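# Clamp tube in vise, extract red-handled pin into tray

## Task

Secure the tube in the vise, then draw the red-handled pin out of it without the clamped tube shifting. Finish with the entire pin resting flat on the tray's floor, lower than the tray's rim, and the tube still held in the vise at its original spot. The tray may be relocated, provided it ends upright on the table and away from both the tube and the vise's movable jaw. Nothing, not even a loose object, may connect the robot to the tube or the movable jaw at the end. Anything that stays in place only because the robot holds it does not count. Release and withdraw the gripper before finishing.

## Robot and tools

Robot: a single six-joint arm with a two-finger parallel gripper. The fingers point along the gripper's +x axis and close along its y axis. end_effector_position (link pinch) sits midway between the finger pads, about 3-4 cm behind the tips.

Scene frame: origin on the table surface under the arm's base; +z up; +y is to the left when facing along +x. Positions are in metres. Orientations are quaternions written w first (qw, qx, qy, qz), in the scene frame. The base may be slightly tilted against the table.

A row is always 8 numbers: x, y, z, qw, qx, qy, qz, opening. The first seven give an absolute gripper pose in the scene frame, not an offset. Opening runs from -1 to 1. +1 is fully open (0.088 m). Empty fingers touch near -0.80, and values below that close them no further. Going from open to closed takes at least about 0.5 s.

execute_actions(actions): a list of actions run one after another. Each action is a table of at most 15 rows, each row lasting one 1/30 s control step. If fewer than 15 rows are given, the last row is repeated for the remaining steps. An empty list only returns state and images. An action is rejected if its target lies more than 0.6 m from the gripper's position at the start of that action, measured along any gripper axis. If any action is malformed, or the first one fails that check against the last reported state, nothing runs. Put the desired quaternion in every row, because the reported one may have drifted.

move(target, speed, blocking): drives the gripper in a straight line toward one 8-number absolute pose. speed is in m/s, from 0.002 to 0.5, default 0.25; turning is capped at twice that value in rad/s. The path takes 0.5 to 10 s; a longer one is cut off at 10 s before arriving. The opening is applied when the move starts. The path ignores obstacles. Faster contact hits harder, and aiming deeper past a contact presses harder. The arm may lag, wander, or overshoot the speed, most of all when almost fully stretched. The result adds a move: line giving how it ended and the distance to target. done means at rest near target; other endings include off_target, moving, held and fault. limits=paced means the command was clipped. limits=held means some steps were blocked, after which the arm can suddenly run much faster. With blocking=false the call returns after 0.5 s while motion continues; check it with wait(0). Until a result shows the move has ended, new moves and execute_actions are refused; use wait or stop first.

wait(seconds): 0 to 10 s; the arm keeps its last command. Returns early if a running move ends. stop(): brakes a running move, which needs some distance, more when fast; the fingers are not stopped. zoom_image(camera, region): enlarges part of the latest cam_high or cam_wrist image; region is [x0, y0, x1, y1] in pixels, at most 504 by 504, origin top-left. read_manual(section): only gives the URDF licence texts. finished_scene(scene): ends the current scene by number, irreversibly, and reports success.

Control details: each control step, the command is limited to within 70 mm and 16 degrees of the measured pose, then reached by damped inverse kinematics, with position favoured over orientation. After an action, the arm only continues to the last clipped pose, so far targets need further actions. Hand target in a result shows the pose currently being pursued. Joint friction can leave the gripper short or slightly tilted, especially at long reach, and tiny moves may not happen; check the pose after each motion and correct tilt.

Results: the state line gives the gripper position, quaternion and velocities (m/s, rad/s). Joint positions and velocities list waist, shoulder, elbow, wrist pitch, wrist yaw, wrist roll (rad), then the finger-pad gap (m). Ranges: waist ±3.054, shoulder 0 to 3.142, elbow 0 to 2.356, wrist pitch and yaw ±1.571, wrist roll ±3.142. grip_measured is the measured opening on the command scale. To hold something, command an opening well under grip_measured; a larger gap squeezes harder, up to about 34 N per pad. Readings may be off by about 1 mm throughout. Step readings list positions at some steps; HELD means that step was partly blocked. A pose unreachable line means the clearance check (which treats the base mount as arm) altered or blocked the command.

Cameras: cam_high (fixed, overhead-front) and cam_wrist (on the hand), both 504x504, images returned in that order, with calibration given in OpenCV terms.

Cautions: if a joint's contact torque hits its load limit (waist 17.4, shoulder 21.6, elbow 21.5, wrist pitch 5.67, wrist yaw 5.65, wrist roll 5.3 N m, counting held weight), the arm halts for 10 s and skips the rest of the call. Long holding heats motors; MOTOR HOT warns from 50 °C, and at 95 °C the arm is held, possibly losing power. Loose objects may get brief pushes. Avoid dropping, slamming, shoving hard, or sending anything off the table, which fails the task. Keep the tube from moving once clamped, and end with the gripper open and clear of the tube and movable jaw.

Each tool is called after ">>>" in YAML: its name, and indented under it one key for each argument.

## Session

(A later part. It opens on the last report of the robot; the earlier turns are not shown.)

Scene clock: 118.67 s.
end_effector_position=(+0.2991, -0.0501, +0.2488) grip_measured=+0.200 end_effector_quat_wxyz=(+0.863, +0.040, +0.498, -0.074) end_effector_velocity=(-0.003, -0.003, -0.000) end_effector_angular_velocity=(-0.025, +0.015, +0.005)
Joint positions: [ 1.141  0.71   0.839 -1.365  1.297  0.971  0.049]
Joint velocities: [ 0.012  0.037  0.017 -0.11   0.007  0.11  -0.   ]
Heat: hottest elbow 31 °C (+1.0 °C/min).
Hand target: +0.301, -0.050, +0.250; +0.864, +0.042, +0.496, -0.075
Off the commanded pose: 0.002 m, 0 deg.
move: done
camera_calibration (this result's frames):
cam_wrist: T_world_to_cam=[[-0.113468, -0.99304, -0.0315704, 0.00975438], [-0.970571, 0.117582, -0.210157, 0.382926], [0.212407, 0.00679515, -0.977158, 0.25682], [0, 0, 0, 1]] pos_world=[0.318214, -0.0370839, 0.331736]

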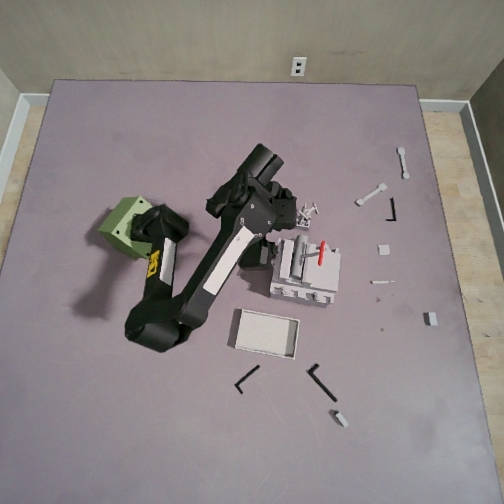

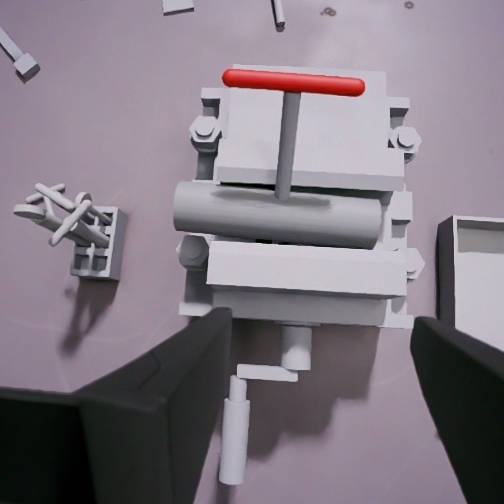

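>>> move:
  target: [0.252,-0.012,0.15,0.806,0.051,0.586,-0.0705,0.2]

>>> move:
  target: [0.25,-0.012,0.1,0.806,0.051,0.586,-0.0705,0.2]
  speed: 0.08

Scene clock: 125.50 s.
end_effector_position=(+0.2539, -0.0120, +0.1518) grip_measured=+0.200 end_effector_quat_wxyz=(+0.806, +0.052, +0.585, -0.072) end_effector_velocity=(-0.001, +0.001, -0.002) end_effector_angular_velocity=(+0.015, +0.006, +0.025)
Joint positions: [ 0.734  0.635  0.448 -0.675  0.942  0.491  0.049]
Joint velocities: [-0.022 -0.017 -0.012  0.022 -0.037 -0.051 -0.   ]
Heat: hottest elbow 31 °C (+1.0 °C/min).
Hand target: +0.252, -0.012, +0.150; +0.805, +0.051, +0.587, -0.071
Off the commanded pose: 0.003 m, 0 deg.
move: done
camera_calibration (this result's frames):
cam_wrist: T_world_to_cam=[[-0.130182, -0.99038, -0.0469051, 0.0459989], [-0.99146, 0.1304, -0.00161563, 0.287962], [0.00771654, 0.0462942, -0.998898, 0.227134], [0, 0, 0, 1]] pos_world=[0.289739, -0.00250898, 0.229507]

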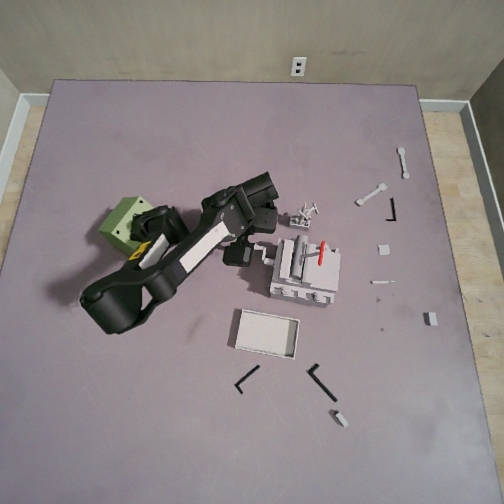

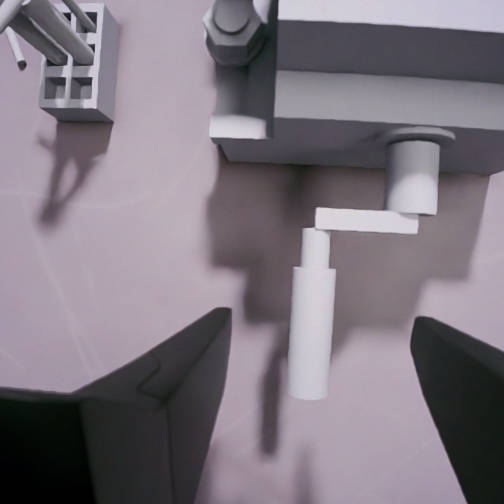

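Scene clock: 126.60 s.
end_effector_position=(+0.2532, -0.0128, +0.1032) grip_measured=+0.200 end_effector_quat_wxyz=(+0.808, +0.056, +0.581, -0.073) end_effector_velocity=(-0.001, +0.003, -0.003) end_effector_angular_velocity=(+0.014, +0.003, +0.030)
Joint positions: [ 0.448  0.676  0.271 -0.226  0.73   0.198  0.049]
Joint velocities: [-0.017  0.002 -0.012  0.022 -0.037 -0.037  0.   ]
Heat: hottest elbow 31 °C (+1.0 °C/min).
Hand target: +0.250, -0.012, +0.100; +0.805, +0.051, +0.586, -0.070
Off the commanded pose: 0.005 m, 1 deg.
move: done
camera_calibration (this result's frames):
cam_wrist: T_world_to_cam=[[-0.135196, -0.989477, -0.0515454, 0.0446436], [-0.99067, 0.135896, -0.0103027, 0.288051], [0.0171991, 0.0496716, -0.998618, 0.176264], [0, 0, 0, 1]] pos_world=[0.288367, -0.00372642, 0.181289]

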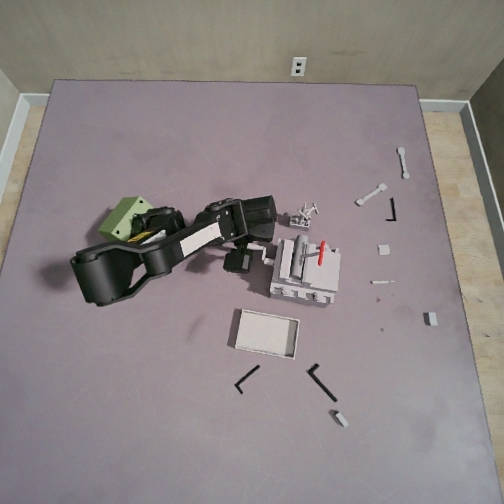

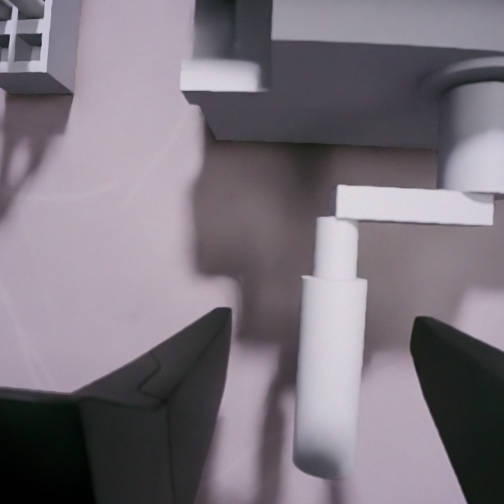

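Centre (-0.046, 0.103), r 0.034; 45° steps.

>>> execute_actions:
  actions:
    - [[0.253,-0.012,0.103,0.806,0.051,0.586,-0.0705,-0.8]]
    - [[0.253,-0.012,0.103,0.806,0.051,0.586,-0.0705,-0.8]]
    - [[0.251,-0.022,0.127,0.806,0.051,0.586,-0.0705,-0.8]]
    - [[0.247,-0.046,0.137,0.806,0.051,0.586,-0.0705,-0.8]]
    - [[0.243,-0.070,0.127,0.806,0.051,0.586,-0.0705,-0.8]]
    - [[0.241,-0.080,0.103,0.806,0.051,0.586,-0.0705,-0.8]]
    - [[0.243,-0.070,0.079,0.806,0.051,0.586,-0.0705,-0.8]]
    - [[0.247,-0.046,0.069,0.806,0.051,0.586,-0.0705,-0.8]]
    - [[0.251,-0.022,0.079,0.806,0.051,0.586,-0.0705,-0.8]]
    - [[0.253,-0.012,0.103,0.806,0.051,0.586,-0.0705,-0.8]]

Scene clock: 139.30 s.
end_effector_position=(+0.2511, -0.0126, +0.1001) grip_measured=-0.498 end_effector_quat_wxyz=(+0.804, +0.051, +0.588, -0.073) end_effector_velocity=(-0.002, +0.002, +0.004) end_effector_angular_velocity=(-0.004, +0.009, +0.024)
Joint positions: [ 0.442  0.696  0.272 -0.225  0.73   0.201  0.015]
Joint velocities: [ 0.032 -0.012  0.012 -0.051  0.022  0.007  0.   ]
Heat: hottest elbow 30 °C (-1.0 °C/min).
Hand target: +0.253, -0.012, +0.103; +0.806, +0.051, +0.586, -0.071
Off the commanded pose: 0.003 m, 0 deg.
Step readings (end_effector_position; steps 1 to 15: 1st action; 16 to 30: 2nd action; 31 to 45: 3rd action; 46 to 60: 4th action; 61 to 75: 5th action; 76 to 90: 6th action; 91 to 105: 7th action; 106 to 120: 8th action; 121 to 135: 9th action; 136 to 150: 10th action):
0: (+0.2530, -0.0127, +0.1028)
1: (+0.2529, -0.0127, +0.1027)
2: (+0.2523, -0.0126, +0.1024)
4: (+0.2513, -0.0126, +0.1019)
8: (+0.2510, -0.0126, +0.1018)
15: (+0.2511, -0.0126, +0.1019)
16: (+0.2511, -0.0126, +0.1019)
17: (+0.2511, -0.0126, +0.1019)
19: (+0.2510, -0.0126, +0.1019)
23: (+0.2510, -0.0126, +0.1019)
30: (+0.2510, -0.0126, +0.1019)
31: (+0.2514, -0.0130, +0.1044)
32: (+0.2508, -0.0133, +0.1081)
34: (+0.2506, -0.0152, +0.1143)
38: (+0.2498, -0.0186, +0.1209)
45: (+0.2493, -0.0209, +0.1241)
46: (+0.2498, -0.0221, +0.1256)
47: (+0.2484, -0.0246, +0.1273)
49: (+0.2476, -0.0303, +0.1313)
53: (+0.2461, -0.0378, +0.1344)
60: (+0.2454, -0.0417, +0.1352)
61: (+0.2454, -0.0425, +0.1352)
62: (+0.2445, -0.0465, +0.1351)
64: (+0.2431, -0.0586, +0.1334)
68: (+0.2419, -0.0663, +0.1289)
75: (+0.2416, -0.0685, +0.1271)
76: (+0.2406, -0.0697, +0.1246)
77: (+0.2408, -0.0730, +0.1211)
79: (+0.2403, -0.0762, +0.1146)
83: (+0.2402, -0.0782, +0.1077)
90: (+0.2402, -0.0786, +0.1044)
91: (+0.2394, -0.0780, +0.1012)
92: (+0.2403, -0.0778, +0.0974)
94: (+0.2404, -0.0759, +0.0910)
98: (+0.2414, -0.0724, +0.0839)
105: (+0.2419, -0.0696, +0.0801)
106: (+0.2415, -0.0683, +0.0789)
107: (+0.2425, -0.0662, +0.0774)
109: (+0.2431, -0.0620, +0.0744)
113: (+0.2447, -0.0544, +0.0709)
120: (+0.2456, -0.0488, +0.0696)
121: (+0.2461, -0.0486, +0.0702)
122: (+0.2464, -0.0454, +0.0702)
124: (+0.2477, -0.0332, +0.0717)
128: (+0.2492, -0.0251, +0.0764)
135: (+0.2493, -0.0234, +0.0776)
136: (+0.2500, -0.0215, +0.0801)
137: (+0.2501, -0.0182, +0.0838)
139: (+0.2509, -0.0151, +0.0901)
143: (+0.2511, -0.0131, +0.0968)
150: end_effector_position above
camera_calibration (this result's frames):
cam_wrist: T_world_to_cam=[[-0.131421, -0.990427, -0.0422175, 0.0425084], [-0.991327, 0.131313, 0.00533482, 0.284481], [0.000259929, 0.0425524, -0.999094, 0.177399], [0, 0, 0, 1]] pos_world=[0.287554, -0.00280324, 0.177515]

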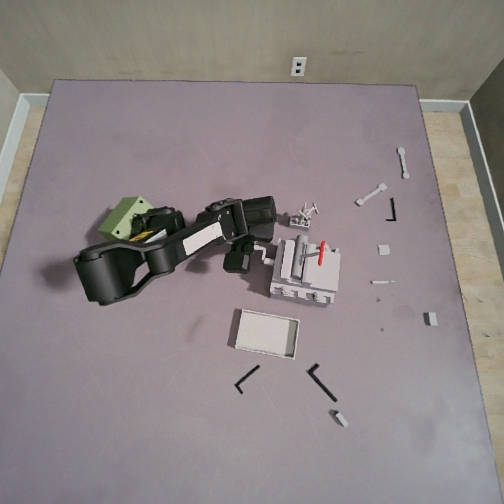

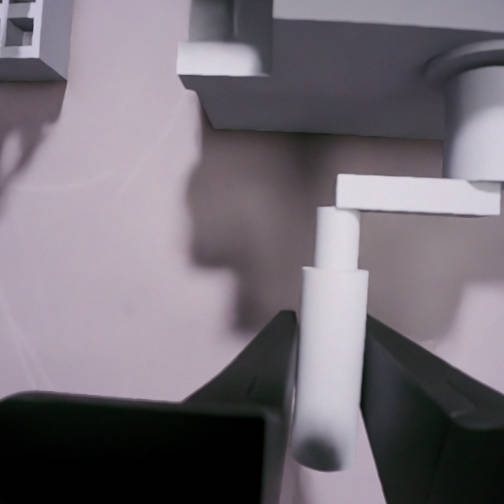

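>>> execute_actions:
  actions:
    - [[0.251,-0.022,0.127,0.806,0.051,0.586,-0.0705,-0.8]]
    - [[0.247,-0.046,0.137,0.806,0.051,0.586,-0.0705,-0.8]]
    - [[0.243,-0.070,0.127,0.806,0.051,0.586,-0.0705,-0.8]]
    - [[0.241,-0.080,0.103,0.806,0.051,0.586,-0.0705,-0.8]]
    - [[0.243,-0.070,0.079,0.806,0.051,0.586,-0.0705,-0.8]]
    - [[0.247,-0.046,0.069,0.806,0.051,0.586,-0.0705,-0.8]]
    - [[0.251,-0.022,0.079,0.806,0.051,0.586,-0.0705,-0.8]]
    - [[0.253,-0.012,0.103,0.806,0.051,0.586,-0.0705,-0.8]]
    - [[0.251,-0.022,0.127,0.806,0.051,0.586,-0.0705,-0.8]]
    - [[0.247,-0.046,0.137,0.806,0.051,0.586,-0.0705,-0.8]]
    - [[0.243,-0.070,0.127,0.806,0.051,0.586,-0.0705,-0.8]]
    - [[0.241,-0.080,0.103,0.806,0.051,0.586,-0.0705,-0.8]]
    - [[0.243,-0.070,0.079,0.806,0.051,0.586,-0.0705,-0.8]]
    - [[0.247,-0.046,0.069,0.806,0.051,0.586,-0.0705,-0.8]]
    - [[0.251,-0.022,0.079,0.806,0.051,0.586,-0.0705,-0.8]]
    - [[0.253,-0.012,0.103,0.806,0.051,0.586,-0.0705,-0.8]]

>>> zoom_image:
  camera: "cam_high"
  region: [250, 220, 350, 320]

Scene clock: 155.23 s.
end_effector_position=(+0.2515, -0.0127, +0.1003) grip_measured=-0.498 end_effector_quat_wxyz=(+0.804, +0.051, +0.587, -0.074) end_effector_velocity=(-0.001, +0.003, +0.005) end_effector_angular_velocity=(+0.003, +0.006, +0.014)
Joint positions: [ 0.442  0.696  0.272 -0.225  0.731  0.2    0.015]
Joint velocities: [ 0.037 -0.007  0.017 -0.051  0.022  0.022 -0.   ]
Heat: hottest elbow 30 °C (-1.0 °C/min).
Hand target: +0.253, -0.012, +0.103; +0.806, +0.051, +0.586, -0.070
Off the commanded pose: 0.003 m, 0 deg.
Step readings (end_effector_position; steps 1 to 15: 1st action; 16 to 30: 2nd action; 31 to 45: 3rd action; 46 to 60: 4th action; 61 to 75: 5th action; 76 to 90: 6th action; 91 to 105: 7th action; 106 to 120: 8th action; 121 to 135: 9th action; 136 to 150: 10th action; 151 to 165: 11th action; 166 to 180: 12th action; 181 to 195: 13th action):
0: (+0.2513, -0.0126, +0.1008)
1: (+0.2518, -0.0129, +0.1036)
2: (+0.2510, -0.0132, +0.1074)
4: (+0.2509, -0.0150, +0.1139)
8: (+0.2501, -0.0183, +0.1207)
15: (+0.2495, -0.0207, +0.1240)
16: (+0.2499, -0.0220, +0.1255)
17: (+0.2486, -0.0245, +0.1274)
19: (+0.2478, -0.0302, +0.1314)
23: (+0.2463, -0.0377, +0.1345)
30: (+0.2458, -0.0417, +0.1355)
31: (+0.2456, -0.0424, +0.1355)
32: (+0.2447, -0.0464, +0.1353)
34: (+0.2432, -0.0586, +0.1336)
38: (+0.2420, -0.0662, +0.1290)
45: (+0.2417, -0.0687, +0.1272)
46: (+0.2407, -0.0700, +0.1246)
47: (+0.2408, -0.0733, +0.1210)
49: (+0.2403, -0.0762, +0.1145)
53: (+0.2402, -0.0781, +0.1077)
60: (+0.2402, -0.0785, +0.1043)
61: (+0.2396, -0.0780, +0.1014)
62: (+0.2404, -0.0778, +0.0976)
64: (+0.2405, -0.0758, +0.0910)
68: (+0.2414, -0.0722, +0.0839)
75: (+0.2420, -0.0694, +0.0802)
76: (+0.2416, -0.0681, +0.0789)
77: (+0.2427, -0.0660, +0.0776)
79: (+0.2432, -0.0616, +0.0744)
83: (+0.2448, -0.0538, +0.0710)
90: (+0.2456, -0.0484, +0.0698)
91: (+0.2463, -0.0481, +0.0705)
92: (+0.2467, -0.0446, +0.0704)
94: (+0.2479, -0.0326, +0.0722)
98: (+0.2492, -0.0252, +0.0765)
105: (+0.2494, -0.0236, +0.0777)
106: (+0.2503, -0.0217, +0.0802)
107: (+0.2503, -0.0184, +0.0838)
109: (+0.2511, -0.0152, +0.0901)
113: (+0.2513, -0.0131, +0.0969)
120: (+0.2513, -0.0126, +0.1002)
121: (+0.2518, -0.0130, +0.1031)
122: (+0.2512, -0.0131, +0.1070)
124: (+0.2510, -0.0149, +0.1136)
128: (+0.2502, -0.0182, +0.1207)
135: (+0.2496, -0.0206, +0.1241)
136: (+0.2502, -0.0219, +0.1257)
137: (+0.2489, -0.0244, +0.1275)
139: (+0.2480, -0.0300, +0.1315)
143: (+0.2466, -0.0374, +0.1347)
150: (+0.2459, -0.0416, +0.1356)
151: (+0.2459, -0.0422, +0.1356)
152: (+0.2450, -0.0460, +0.1355)
154: (+0.2435, -0.0583, +0.1339)
158: (+0.2423, -0.0664, +0.1293)
165: (+0.2419, -0.0687, +0.1273)
166: (+0.2409, -0.0700, +0.1248)
167: (+0.2411, -0.0733, +0.1213)
169: (+0.2405, -0.0763, +0.1147)
173: (+0.2404, -0.0781, +0.1079)
180: (+0.2405, -0.0786, +0.1046)
181: (+0.2396, -0.0780, +0.1014)
182: (+0.2405, -0.0777, +0.0976)
184: (+0.2407, -0.0758, +0.0911)
Lines left out of this list: 17.
camera_calibration (this result's frames):
cam_wrist: T_world_to_cam=[[-0.131651, -0.990402, -0.0420986, 0.042489], [-0.991295, 0.131594, 0.00414789, 0.284992], [0.00143183, 0.0422783, -0.999105, 0.17734], [0, 0, 0, 1]] pos_world=[0.287851, -0.00291963, 0.177788]

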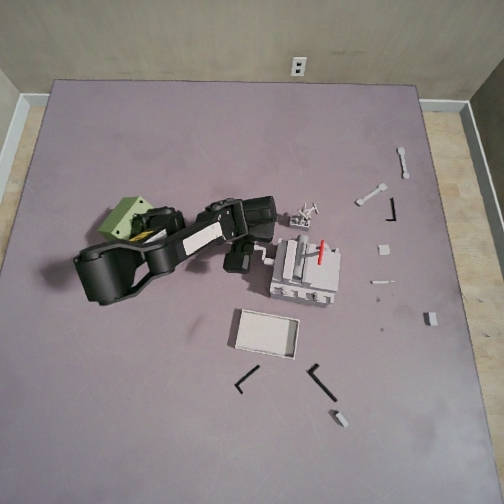

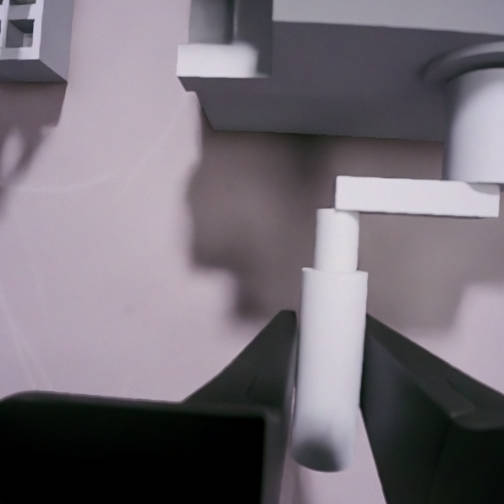

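Region (250, 220, 350, 320) of cam_high's 504x504 image, scaled by 5.040, with more detail than that image has.

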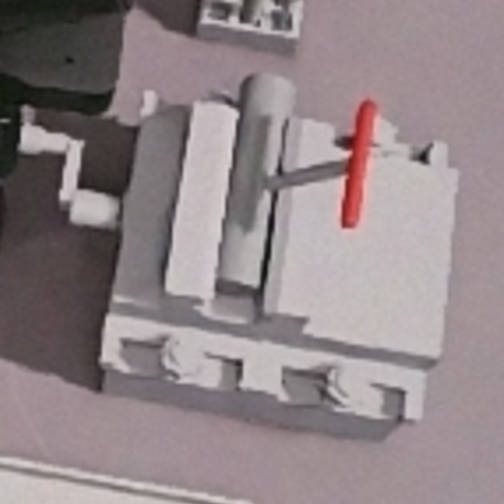

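>>> execute_actions:
  actions:
    - [[0.251,-0.022,0.127,0.806,0.051,0.586,-0.0705,-0.8]]
    - [[0.247,-0.046,0.137,0.806,0.051,0.586,-0.0705,-0.8]]
    - [[0.243,-0.070,0.127,0.806,0.051,0.586,-0.0705,-0.8]]
    - [[0.241,-0.080,0.103,0.806,0.051,0.586,-0.0705,-0.8]]
    - [[0.243,-0.070,0.079,0.806,0.051,0.586,-0.0705,-0.8]]
    - [[0.247,-0.046,0.069,0.806,0.051,0.586,-0.0705,-0.8]]
    - [[0.251,-0.022,0.079,0.806,0.051,0.586,-0.0705,-0.8]]
    - [[0.253,-0.012,0.103,0.806,0.051,0.586,-0.0705,-0.8]]
    - [[0.251,-0.022,0.127,0.806,0.051,0.586,-0.0705,-0.8]]
    - [[0.247,-0.046,0.137,0.806,0.051,0.586,-0.0705,-0.8]]
    - [[0.243,-0.070,0.127,0.806,0.051,0.586,-0.0705,-0.8]]
    - [[0.241,-0.080,0.103,0.806,0.051,0.586,-0.0705,-0.8]]

>>> zoom_image:
  camera: "cam_high"
  region: [250, 220, 350, 320]

Scene clock: 169.40 s.
end_effector_position=(+0.2408, -0.0786, +0.1048) grip_measured=-0.497 end_effector_quat_wxyz=(+0.806, +0.052, +0.585, -0.068) end_effector_velocity=(-0.001, +0.001, -0.006) end_effector_angular_velocity=(+0.020, -0.005, -0.003)
Joint positions: [-0.132  0.407  0.279 -0.351  0.228 -0.15   0.015]
Joint velocities: [-0.037  0.017 -0.017  0.037 -0.051 -0.007 -0.   ]
Heat: hottest elbow 31 °C (+0.0 °C/min).
Hand target: +0.241, -0.080, +0.103; +0.806, +0.051, +0.586, -0.070
Off the commanded pose: 0.002 m, 0 deg.
Step readings (end_effector_position; steps 1 to 15: 1st action; 16 to 30: 2nd action; 31 to 45: 3rd action; 46 to 60: 4th action; 61 to 75: 5th action; 76 to 90: 6th action; 91 to 105: 7th action; 106 to 120: 8th action; 121 to 135: 9th action; 136 to 150: 10th action; 151 to 165: 11th action; 166 to 180: 12th action):
0: (+0.2515, -0.0126, +0.1010)
1: (+0.2521, -0.0130, +0.1037)
2: (+0.2513, -0.0132, +0.1076)
4: (+0.2512, -0.0150, +0.1141)
8: (+0.2504, -0.0183, +0.1209)
15: (+0.2498, -0.0205, +0.1243)
16: (+0.2504, -0.0218, +0.1258)
17: (+0.2491, -0.0243, +0.1276)
19: (+0.2481, -0.0299, +0.1316)
23: (+0.2468, -0.0373, +0.1348)
30: (+0.2460, -0.0415, +0.1358)
31: (+0.2459, -0.0422, +0.1357)
32: (+0.2450, -0.0461, +0.1357)
34: (+0.2436, -0.0586, +0.1340)
38: (+0.2423, -0.0665, +0.1293)
45: (+0.2420, -0.0688, +0.1274)
46: (+0.2410, -0.0703, +0.1248)
47: (+0.2412, -0.0735, +0.1213)
49: (+0.2407, -0.0764, +0.1148)
53: (+0.2405, -0.0782, +0.1079)
60: (+0.2406, -0.0786, +0.1046)
61: (+0.2398, -0.0780, +0.1016)
62: (+0.2406, -0.0778, +0.0977)
64: (+0.2407, -0.0757, +0.0911)
68: (+0.2417, -0.0720, +0.0841)
75: (+0.2424, -0.0691, +0.0804)
76: (+0.2419, -0.0678, +0.0791)
77: (+0.2430, -0.0657, +0.0778)
79: (+0.2436, -0.0611, +0.0746)
83: (+0.2450, -0.0531, +0.0712)
90: (+0.2458, -0.0482, +0.0702)
91: (+0.2466, -0.0479, +0.0709)
92: (+0.2471, -0.0443, +0.0710)
94: (+0.2481, -0.0328, +0.0726)
98: (+0.2494, -0.0256, +0.0767)
105: (+0.2496, -0.0240, +0.0778)
106: (+0.2504, -0.0222, +0.0802)
107: (+0.2506, -0.0187, +0.0839)
109: (+0.2513, -0.0154, +0.0902)
113: (+0.2516, -0.0132, +0.0970)
120: (+0.2516, -0.0126, +0.1004)
121: (+0.2521, -0.0130, +0.1032)
122: (+0.2515, -0.0132, +0.1071)
124: (+0.2513, -0.0148, +0.1138)
128: (+0.2505, -0.0180, +0.1208)
135: (+0.2501, -0.0204, +0.1244)
136: (+0.2506, -0.0217, +0.1258)
137: (+0.2492, -0.0240, +0.1276)
139: (+0.2483, -0.0296, +0.1317)
143: (+0.2469, -0.0370, +0.1350)
150: (+0.2461, -0.0413, +0.1360)
151: (+0.2460, -0.0420, +0.1359)
152: (+0.2452, -0.0458, +0.1359)
154: (+0.2437, -0.0585, +0.1343)
158: (+0.2425, -0.0666, +0.1295)
165: (+0.2422, -0.0690, +0.1276)
166: (+0.2411, -0.0703, +0.1250)
167: (+0.2413, -0.0735, +0.1214)
169: (+0.2407, -0.0764, +0.1149)
173: (+0.2406, -0.0783, +0.1081)
180: end_effector_position above
camera_calibration (this result's frames):
cam_wrist: T_world_to_cam=[[-0.123606, -0.99098, -0.0517681, -0.0250093], [-0.992304, 0.123819, -0.000907481, 0.283183], [0.00730915, 0.0512576, -0.998659, 0.183793], [0, 0, 0, 1]] pos_world=[0.276569, -0.0692679, 0.182509]

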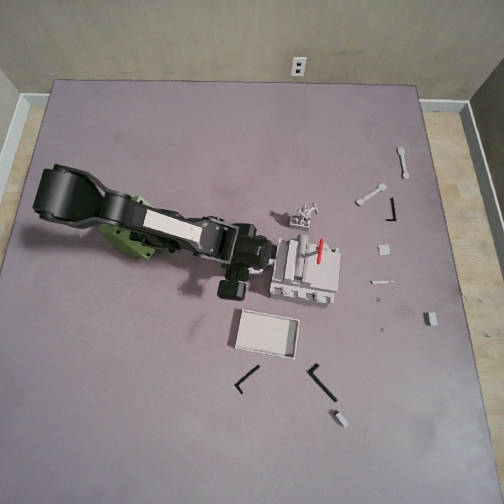

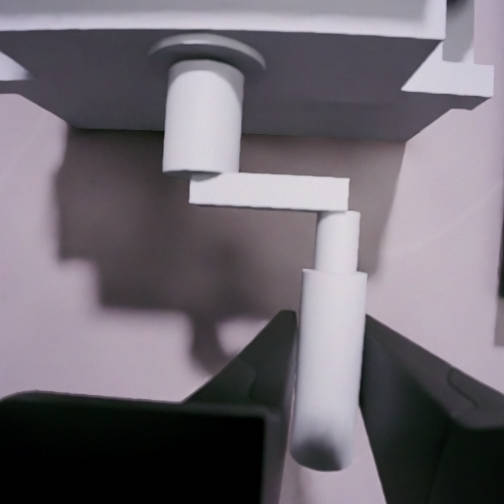

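Region (250, 220, 350, 320) of cam_high's 504x504 image, scaled by 5.040, with more detail than that image has.

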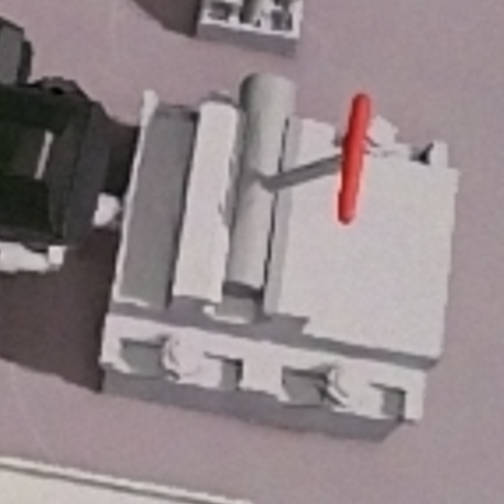

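>>> execute_actions:
  actions:
    - [[0.243,-0.070,0.079,0.806,0.051,0.586,-0.0705,-0.8]]
    - [[0.247,-0.046,0.069,0.806,0.051,0.586,-0.0705,-0.8]]
    - [[0.251,-0.022,0.079,0.806,0.051,0.586,-0.0705,-0.8]]
    - [[0.253,-0.012,0.103,0.806,0.051,0.586,-0.0705,-0.8]]
    - [[0.251,-0.022,0.127,0.806,0.051,0.586,-0.0705,-0.8]]

Scene clock: 177.07 s.
end_effector_position=(+0.2501, -0.0204, +0.1245) grip_measured=-0.498 end_effector_quat_wxyz=(+0.804, +0.054, +0.588, -0.070) end_effector_velocity=(-0.005, -0.005, +0.003) end_effector_angular_velocity=(-0.036, +0.018, +0.031)
Joint positions: [ 0.512  0.58   0.34  -0.448  0.776  0.26   0.015]
Joint velocities: [ 0.017 -0.017  0.012 -0.066  0.037 -0.007  0.   ]
Heat: hottest elbow 31 °C (+0.0 °C/min).
Hand target: +0.251, -0.022, +0.127; +0.806, +0.051, +0.586, -0.070
Off the commanded pose: 0.003 m, 0 deg.
Step readings (end_effector_position; steps 1 to 15: 1st action; 16 to 30: 2nd action; 31 to 45: 3rd action; 46 to 60: 4th action; 61 to 75: 5th action):
0: (+0.2406, -0.0786, +0.1040)
1: (+0.2399, -0.0780, +0.1011)
2: (+0.2408, -0.0777, +0.0973)
4: (+0.2409, -0.0755, +0.0909)
8: (+0.2419, -0.0719, +0.0840)
15: (+0.2425, -0.0689, +0.0805)
16: (+0.2420, -0.0676, +0.0792)
17: (+0.2432, -0.0654, +0.0778)
19: (+0.2439, -0.0607, +0.0747)
23: (+0.2452, -0.0527, +0.0713)
30: (+0.2459, -0.0479, +0.0704)
31: (+0.2467, -0.0477, +0.0711)
32: (+0.2471, -0.0440, +0.0711)
34: (+0.2482, -0.0326, +0.0728)
38: (+0.2495, -0.0258, +0.0768)
45: (+0.2498, -0.0241, +0.0780)
46: (+0.2506, -0.0223, +0.0803)
47: (+0.2507, -0.0188, +0.0840)
49: (+0.2514, -0.0155, +0.0902)
53: (+0.2516, -0.0132, +0.0970)
60: (+0.2518, -0.0127, +0.1005)
61: (+0.2523, -0.0130, +0.1034)
62: (+0.2516, -0.0131, +0.1074)
64: (+0.2514, -0.0148, +0.1139)
68: (+0.2507, -0.0180, +0.1210)
75: end_effector_position above
camera_calibration (this result's frames):
cam_wrist: T_world_to_cam=[[-0.128964, -0.990305, -0.0516102, 0.0362021], [-0.991649, 0.128826, 0.00600809, 0.284344], [0.000698903, 0.051954, -0.998649, 0.202087], [0, 0, 0, 1]] pos_world=[0.286497, -0.0112792, 0.201974]

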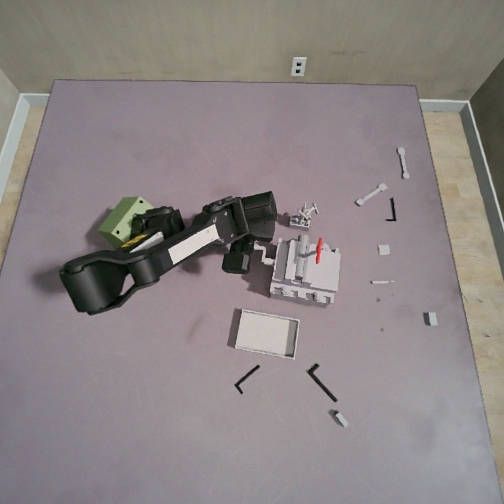

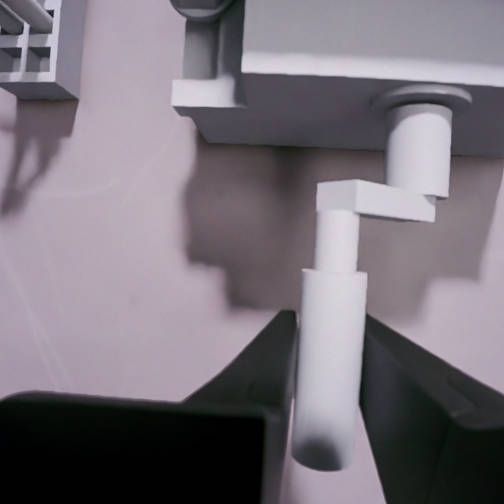

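>>> execute_actions:
  actions:
    - [[0.247,-0.046,0.137,0.806,0.051,0.586,-0.0705,-0.8]]
    - [[0.243,-0.070,0.127,0.806,0.051,0.586,-0.0705,-0.8]]
    - [[0.241,-0.080,0.103,0.806,0.051,0.586,-0.0705,-0.8]]

Scene clock: 181.30 s.
end_effector_position=(+0.2402, -0.0778, +0.1092) grip_measured=-0.497 end_effector_quat_wxyz=(+0.807, +0.052, +0.584, -0.064) end_effector_velocity=(-0.007, +0.003, -0.012) end_effector_angular_velocity=(+0.017, +0.031, +0.013)
Joint positions: [-0.124  0.381  0.287 -0.384  0.227 -0.151  0.015]
Joint velocities: [-0.046  0.042 -0.027  0.037 -0.051 -0.022 -0.   ]
Heat: hottest elbow 31 °C (+0.0 °C/min).
Hand target: +0.240, -0.080, +0.104; +0.806, +0.051, +0.586, -0.071
Off the commanded pose: 0.007 m, 1 deg.
Step readings (end_effector_position; steps 1 to 15: 1st action; 16 to 30: 2nd action; 31 to 45: 3rd action):
0: (+0.2502, -0.0209, +0.1252)
1: (+0.2505, -0.0221, +0.1265)
2: (+0.2493, -0.0245, +0.1283)
4: (+0.2484, -0.0299, +0.1321)
8: (+0.2471, -0.0370, +0.1352)
15: (+0.2463, -0.0412, +0.1362)
16: (+0.2464, -0.0419, +0.1362)
17: (+0.2455, -0.0451, +0.1360)
19: (+0.2442, -0.0543, +0.1355)
23: (+0.2428, -0.0623, +0.1323)
30: (+0.2424, -0.0651, +0.1306)
31: (+0.2410, -0.0663, +0.1280)
32: (+0.2414, -0.0699, +0.1252)
34: (+0.2407, -0.0737, +0.1197)
38: (+0.2402, -0.0767, +0.1132)
45: end_effector_position above
camera_calibration (this result's frames):
cam_wrist: T_world_to_cam=[[-0.117089, -0.991488, -0.0569439, -0.0251134], [-0.993057, 0.117539, -0.004617, 0.282663], [0.0112709, 0.056008, -0.998367, 0.187563], [0, 0, 0, 1]] pos_world=[0.275646, -0.0686287, 0.187132]

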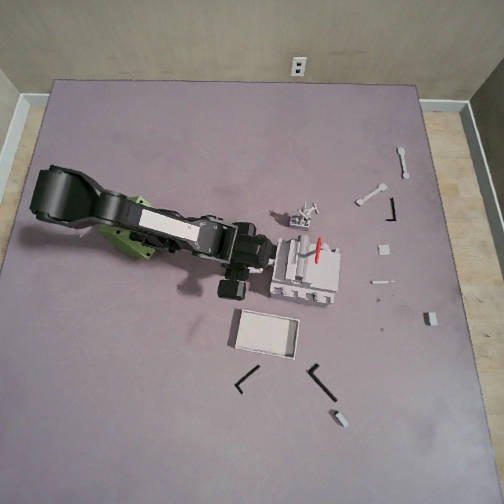

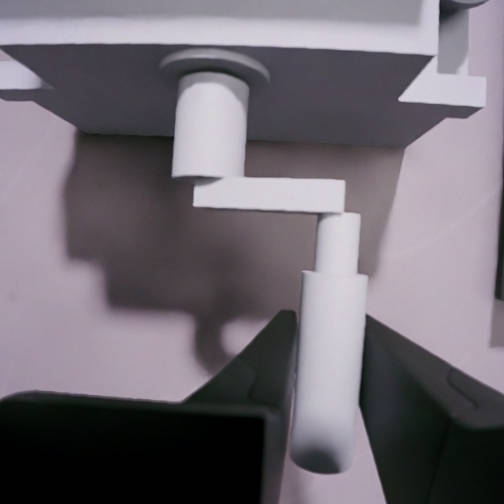

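Tightened ~75° already; a little more, then go above the pin.

>>> execute_actions:
  actions:
    - [[0.241,-0.079,0.093,0.806,0.051,0.586,-0.0705,-0.9]]
    - [[0.241,-0.078,0.090,0.806,0.051,0.586,-0.0705,-0.9]]
    - [[0.240,-0.078,0.098,0.806,0.051,0.586,-0.0705,-0.9]]
    - [[0.240,-0.078,0.098,0.806,0.051,0.586,-0.0705,0.2]]

>>> move:
  target: [0.27,-0.06,0.25,0.704,0.062,0.704,-0.062,0.2]

>>> move:
  target: [0.415,-0.055,0.25,0.53,-0.44,0.553,0.468,0.2]
  speed: 0.4

Scene clock: 190.77 s.
end_effector_position=(+0.2381, -0.0775, +0.0962) grip_measured=+0.192 end_effector_quat_wxyz=(+0.803, +0.050, +0.589, -0.069) end_effector_velocity=(-0.002, +0.003, -0.001) end_effector_angular_velocity=(+0.009, +0.009, +0.014)
Joint positions: [-0.141  0.44   0.255 -0.301  0.227 -0.154  0.048]
Joint velocities: [ 0.002  0.002 -0.002 -0.007 -0.007 -0.007  0.004]
Heat: hottest wrist pitch 31 °C (+0.0 °C/min).
Hand target: +0.240, -0.078, +0.098; +0.806, +0.051, +0.586, -0.071
Off the commanded pose: 0.003 m, 1 deg.
Step readings (end_effector_position; steps 1 to 15: 1st action; 16 to 30: 2nd action; 31 to 45: 3rd action; 46 to 60: 4th action):
0: (+0.2401, -0.0779, +0.1078)
1: (+0.2397, -0.0778, +0.1066)
2: (+0.2399, -0.0781, +0.1053)
4: (+0.2399, -0.0781, +0.1028)
8: (+0.2399, -0.0780, +0.1004)
15: (+0.2402, -0.0779, +0.0988)
16: (+0.2399, -0.0777, +0.0983)
17: (+0.2399, -0.0777, +0.0978)
19: (+0.2400, -0.0776, +0.0971)
23: (+0.2401, -0.0774, +0.0962)
30: (+0.2402, -0.0774, +0.0957)
31: (+0.2404, -0.0774, +0.0960)
32: (+0.2405, -0.0776, +0.0962)
34: (+0.2406, -0.0776, +0.0963)
38: (+0.2406, -0.0776, +0.0964)
45: (+0.2407, -0.0776, +0.0965)
46: (+0.2408, -0.0777, +0.0966)
47: (+0.2408, -0.0777, +0.0966)
49: (+0.2383, -0.0775, +0.0962)
53: (+0.2381, -0.0775, +0.0962)
60: end_effector_position above
camera_calibration (this result's frames):
cam_wrist: T_world_to_cam=[[-0.123676, -0.991253, -0.0460645, -0.0252403], [-0.992319, 0.123423, 0.00831749, 0.279484], [-0.00255934, 0.0467393, -0.998904, 0.177258], [0, 0, 0, 1]] pos_world=[0.274669, -0.0677991, 0.173577]

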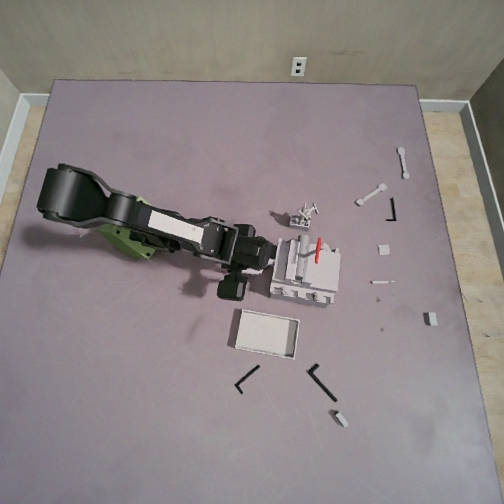

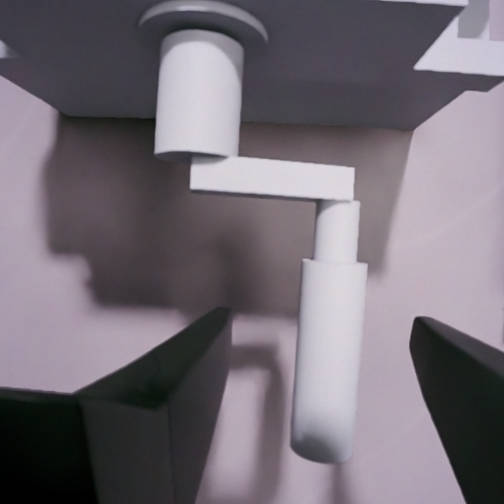

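Scene clock: 192.10 s.
end_effector_position=(+0.2697, -0.0604, +0.2479) grip_measured=+0.200 end_effector_quat_wxyz=(+0.705, +0.078, +0.703, -0.044) end_effector_velocity=(-0.004, +0.001, -0.001) end_effector_angular_velocity=(-0.007, +0.022, +0.024)
Joint positions: [ 0.832  0.801  1.085 -1.569  0.748  0.872  0.049]
Joint velocities: [ 0.007  0.012 -0.002 -0.022 -0.007  0.007  0.   ]
Heat: hottest elbow 31 °C (+0.0 °C/min).
Hand target: +0.271, -0.060, +0.249; +0.706, +0.078, +0.702, -0.045
Off the commanded pose: 0.002 m, 3 deg.
joint sent to its limit — the command would take joint 4 (wrist pitch) past its lower limit, so that joint was sent only as far as its limit.
move: off_target
camera_calibration (this result's frames):
cam_wrist: T_world_to_cam=[[-0.141295, -0.98419, -0.106798, 0.022863], [-0.94631, 0.102592, 0.306549, 0.219831], [-0.290746, 0.144378, -0.945845, 0.398531], [0, 0, 0, 1]] pos_world=[0.32713, -0.0575904, 0.312001]

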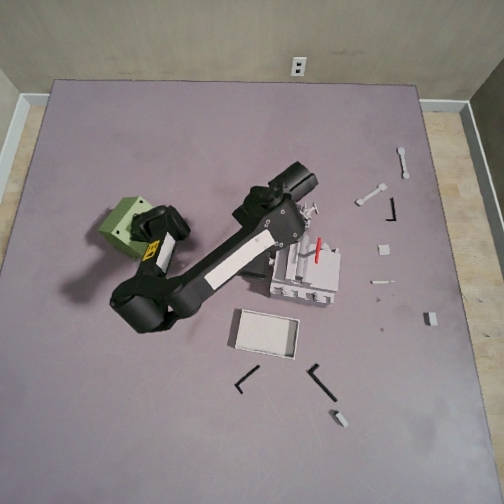

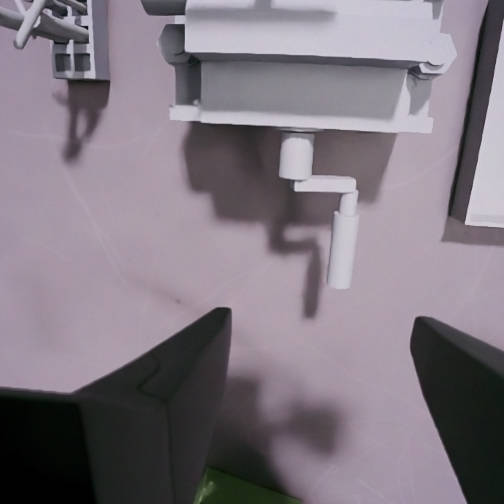

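Scene clock: 194.57 s.
end_effector_position=(+0.4134, -0.0568, +0.2519) grip_measured=+0.200 end_effector_quat_wxyz=(+0.534, -0.440, +0.552, +0.465) end_effector_velocity=(-0.002, -0.000, +0.000) end_effector_angular_velocity=(+0.002, +0.016, +0.030)
Joint positions: [ 0.474  1.306  1.708 -1.493  0.62  -1.068  0.049]
Joint velocities: [-0.002  0.007  0.012 -0.022 -0.007 -0.022 -0.   ]
Heat: hottest elbow 31 °C (+1.0 °C/min).
Hand target: +0.415, -0.056, +0.250; +0.530, -0.440, +0.553, +0.468
Off the commanded pose: 0.003 m, 1 deg.
move: done
camera_calibration (this result's frames):
cam_wrist: T_world_to_cam=[[0.9834, -0.149397, -0.102981, -0.371325], [-0.112203, -0.9467, 0.301944, -0.0489921], [-0.142602, -0.285377, -0.947747, 0.358391], [0, 0, 0, 1]] pos_world=[0.410771, 0.000420907, 0.316218]

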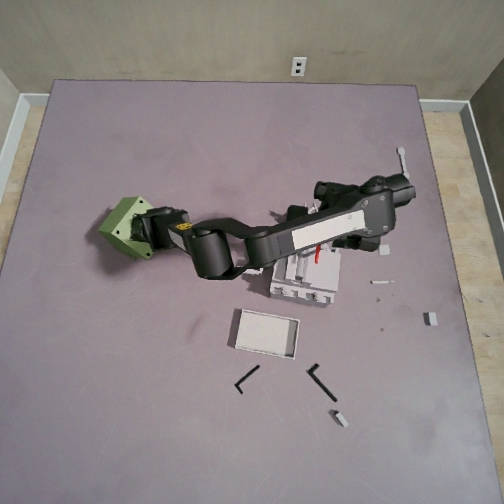

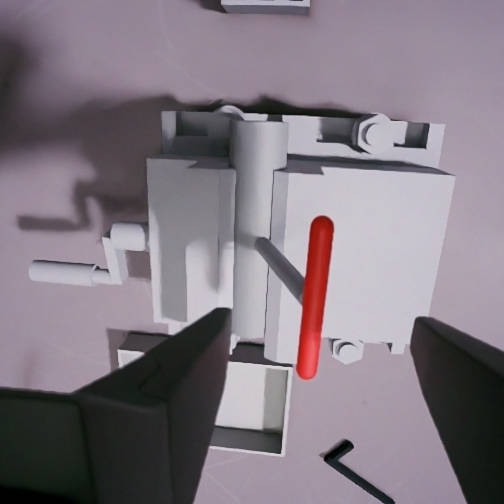

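>>> move:
  target: [0.413,-0.061,0.209,0.487,-0.39,0.589,0.513,0]
  speed: 0.05

Scene clock: 201.37 s.
end_effector_position=(+0.4114, -0.0620, +0.2121) grip_measured=+0.000 end_effector_quat_wxyz=(+0.491, -0.391, +0.588, +0.511) end_effector_velocity=(+0.002, -0.003, +0.000) end_effector_angular_velocity=(+0.006, -0.009, +0.003)
Joint positions: [ 0.294  1.414  1.743 -1.505  0.468 -1.167  0.039]
Joint velocities: [-0.012 -0.002  0.007  0.007 -0.007 -0.022 -0.   ]
Heat: hottest elbow 31 °C (+1.0 °C/min).
Hand target: +0.413, -0.061, +0.209; +0.487, -0.390, +0.589, +0.513
Off the commanded pose: 0.004 m, 1 deg.
move: done
camera_calibration (this result's frames):
cam_wrist: T_world_to_cam=[[0.951792, -0.13924, -0.27332, -0.324498], [-0.0572648, -0.95603, 0.287623, -0.0623052], [-0.301351, -0.258105, -0.917916, 0.379536], [0, 0, 0, 1]] pos_world=[0.41966, -0.00678842, 0.27761]

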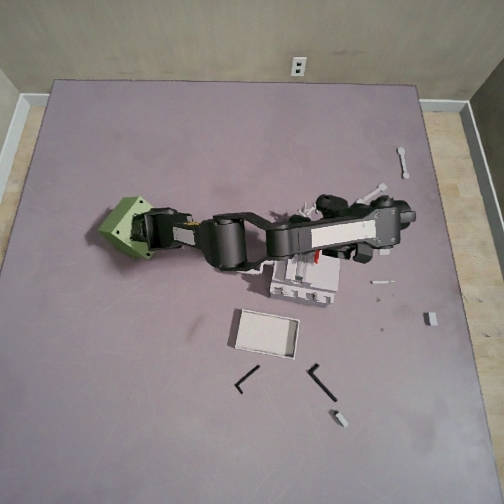

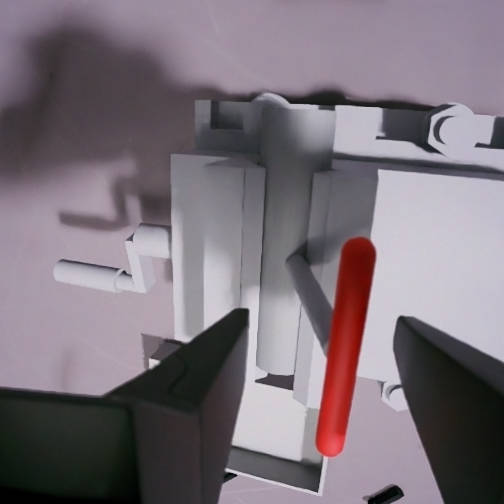

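>>> move:
  target: [0.416,-0.060,0.203,0.487,-0.39,0.589,0.513,-0.3]
  speed: 0.02

>>> execute_actions:
  actions:
    - [[0.416,-0.060,0.203,0.487,-0.39,0.589,0.513,-1]]
    - [[0.416,-0.060,0.208,0.487,-0.39,0.589,0.513,-1]]
    - [[0.418,-0.060,0.215,0.487,-0.39,0.589,0.513,-1]]
    - [[0.420,-0.061,0.222,0.487,-0.39,0.589,0.513,-1]]
    - [[0.422,-0.061,0.228,0.487,-0.39,0.589,0.513,-1]]
    - [[0.423,-0.061,0.234,0.487,-0.39,0.589,0.513,-1]]

Scene clock: 208.47 s.
end_effector_position=(+0.4146, -0.0612, +0.2067) grip_measured=-0.300 end_effector_quat_wxyz=(+0.490, -0.391, +0.588, +0.511) end_effector_velocity=(-0.005, -0.001, +0.001) end_effector_angular_velocity=(+0.005, +0.021, +0.015)
Joint positions: [ 0.283  1.427  1.744 -1.488  0.464 -1.179  0.024]
Joint velocities: [-0.002 -0.002 -0.002 -0.022 -0.007 -0.007 -0.   ]
Heat: hottest elbow 31 °C (+0.0 °C/min).
Hand target: +0.416, -0.060, +0.203; +0.487, -0.390, +0.589, +0.513
Off the commanded pose: 0.004 m, 1 deg.
move: done
camera_calibration (this result's frames):
cam_wrist: T_world_to_cam=[[0.951798, -0.138737, -0.273555, -0.328865], [-0.0568019, -0.956157, 0.287293, -0.0599402], [-0.301419, -0.257906, -0.917949, 0.375827], [0, 0, 0, 1]] pos_world=[0.42289, -0.00600968, 0.272248]

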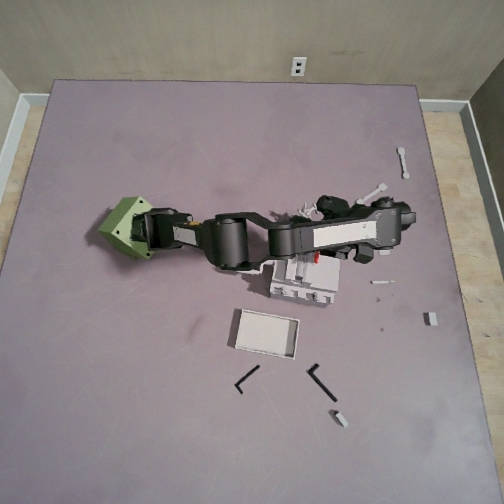

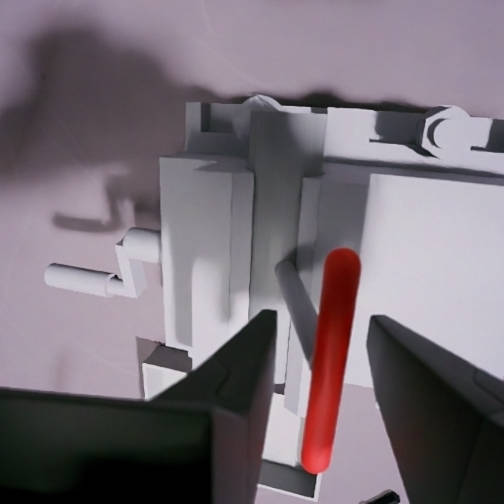

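Scene clock: 211.47 s.
end_effector_position=(+0.4153, -0.0600, +0.2110) grip_measured=-0.633 end_effector_quat_wxyz=(+0.471, -0.391, +0.599, +0.516) end_effector_velocity=(-0.003, +0.003, +0.001) end_effector_angular_velocity=(+0.027, +0.011, +0.022)
Joint positions: [ 0.306  1.472  1.81  -1.568  0.486 -1.143  0.008]
Joint velocities: [ 0.002 -0.002 -0.002 -0.007 -0.022 -0.022 -0.   ]
Heat: hottest elbow 31 °C (+0.0 °C/min).
Hand target: +0.422, -0.062, +0.233; +0.503, -0.397, +0.576, +0.507
Off the commanded pose: 0.024 m, 2 deg.
joint sent to its limit — the command would take joint 4 (wrist pitch) past its lower limit, so that joint was sent only as far as its limit.
Step readings (end_effector_position; steps 1 to 15: 1st action; 16 to 30: 2nd action; 31 to 45: 3rd action; 46 to 60: 4th action; 61 to 75: 5th action; 76 to 90: 6th action):
0: (+0.4146, -0.0612, +0.2067)
1: (+0.4146, -0.0613, +0.2067)
2: (+0.4146, -0.0613, +0.2067)
4: (+0.4134, -0.0611, +0.2069)
8: (+0.4134, -0.0610, +0.2069)
15: (+0.4133, -0.0610, +0.2069)
16: (+0.4135, -0.0612, +0.2073)
17: (+0.4136, -0.0613, +0.2074)
19: (+0.4136, -0.0613, +0.2074)
23: (+0.4137, -0.0613, +0.2075)
30: (+0.4136, -0.0612, +0.2075)
31: (+0.4141, -0.0614, +0.2081)
32: (+0.4143, -0.0612, +0.2083)
34: (+0.4145, -0.0608, +0.2084)
38: (+0.4146, -0.0608, +0.2084)
45: (+0.4146, -0.0607, +0.2086)
46: (+0.4148, -0.0609, +0.2091)
47: (+0.4150, -0.0608, +0.2093)
49: (+0.4152, -0.0605, +0.2094)
53: (+0.4153, -0.0606, +0.2095)
60: (+0.4153, -0.0604, +0.2096)
61: (+0.4154, -0.0604, +0.2098)
62: (+0.4154, -0.0604, +0.2101)
64: (+0.4154, -0.0604, +0.2102)
68: (+0.4153, -0.0603, +0.2103)
75: (+0.4153, -0.0603, +0.2104)
76: (+0.4153, -0.0602, +0.2105)
77: (+0.4153, -0.0602, +0.2106)
79: (+0.4153, -0.0601, +0.2108)
83: (+0.4153, -0.0600, +0.2109)
90: end_effector_position above
camera_calibration (this result's frames):
cam_wrist: T_world_to_cam=[[0.942915, -0.129305, -0.306906, -0.316827], [-0.0298039, -0.950613, 0.308943, -0.075363], [-0.331697, -0.28216, -0.900202, 0.387665], [0, 0, 0, 1]] pos_world=[0.425082, -0.00322478, 0.275024]

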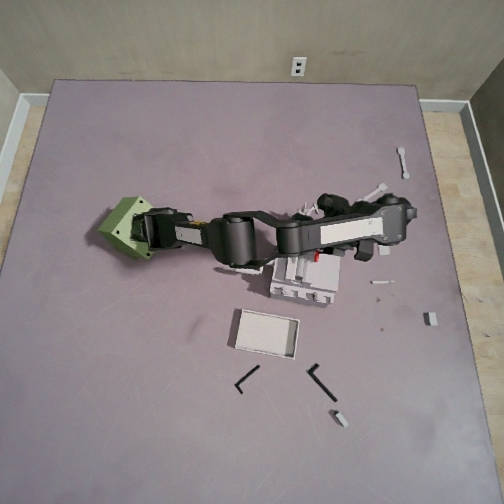

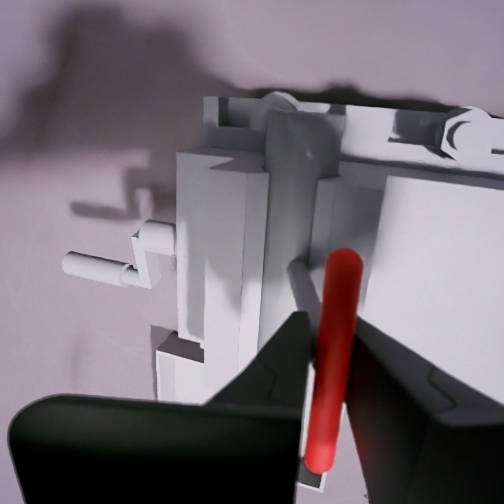

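>>> execute_actions:
  actions:
    - [[0.427,-0.062,0.239,0.487,-0.39,0.589,0.513,-1]]
    - [[0.430,-0.062,0.244,0.487,-0.39,0.589,0.513,-1]]
    - [[0.430,-0.062,0.244,0.487,-0.39,0.589,0.513,-1]]

Scene clock: 216.77 s.
end_effector_position=(+0.4160, -0.0604, +0.2130) grip_measured=-0.635 end_effector_quat_wxyz=(+0.471, -0.393, +0.598, +0.516) end_effector_velocity=(+0.001, +0.002, +0.000) end_effector_angular_velocity=(+0.011, -0.005, +0.003)
Joint positions: [ 0.31   1.472  1.818 -1.575  0.489 -1.143  0.008]
Joint velocities: [ 0.002 -0.002 -0.002  0.007 -0.007 -0.007 -0.   ]
Heat: hottest elbow 33 °C (+2.0 °C/min).
Hand target: +0.428, -0.063, +0.242; +0.518, -0.403, +0.565, +0.501
Off the commanded pose: 0.034 m, 2 deg.
joint sent to its limit — the command would take joint 4 (wrist pitch) past its lower limit, so that joint was sent only as far as its limit.
Step readings (end_effector_position; steps 1 to 15: 1st action; 16 to 30: 2nd action; 31 to 45: 3rd action):
0: (+0.4150, -0.0597, +0.2114)
1: (+0.4153, -0.0599, +0.2117)
2: (+0.4154, -0.0601, +0.2120)
4: (+0.4155, -0.0601, +0.2121)
8: (+0.4156, -0.0602, +0.2123)
15: (+0.4156, -0.0602, +0.2124)
16: (+0.4158, -0.0604, +0.2126)
17: (+0.4159, -0.0604, +0.2127)
19: (+0.4159, -0.0605, +0.2128)
23: (+0.4160, -0.0605, +0.2129)
30: (+0.4160, -0.0604, +0.2129)
31: (+0.4160, -0.0604, +0.2129)
32: (+0.4160, -0.0604, +0.2129)
34: (+0.4159, -0.0604, +0.2130)
38: (+0.4160, -0.0605, +0.2130)
45: end_effector_position above
camera_calibration (this result's frames):
cam_wrist: T_world_to_cam=[[0.944333, -0.127005, -0.303487, -0.318133], [-0.0283828, -0.950492, 0.30945, -0.0771079], [-0.327764, -0.28361, -0.901186, 0.388072], [0, 0, 0, 1]] pos_world=[0.425431, -0.0036338, 0.277037]

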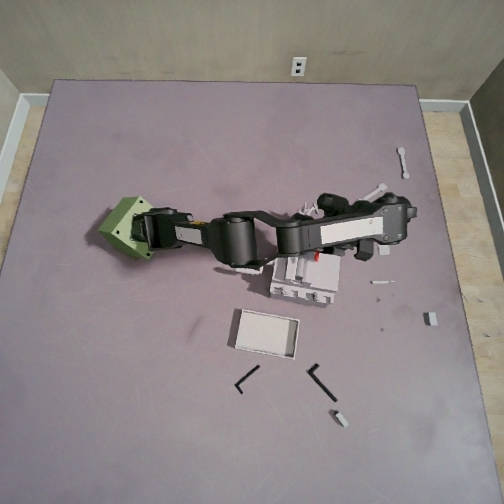

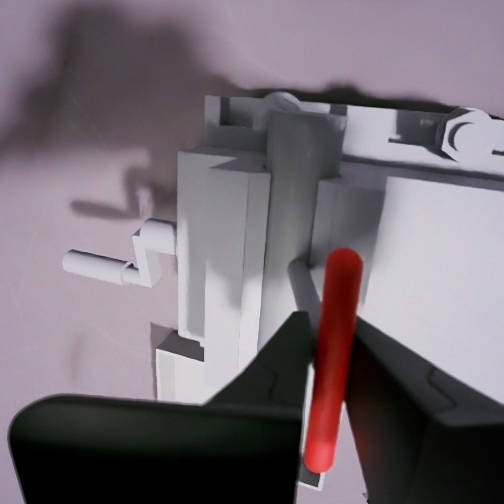

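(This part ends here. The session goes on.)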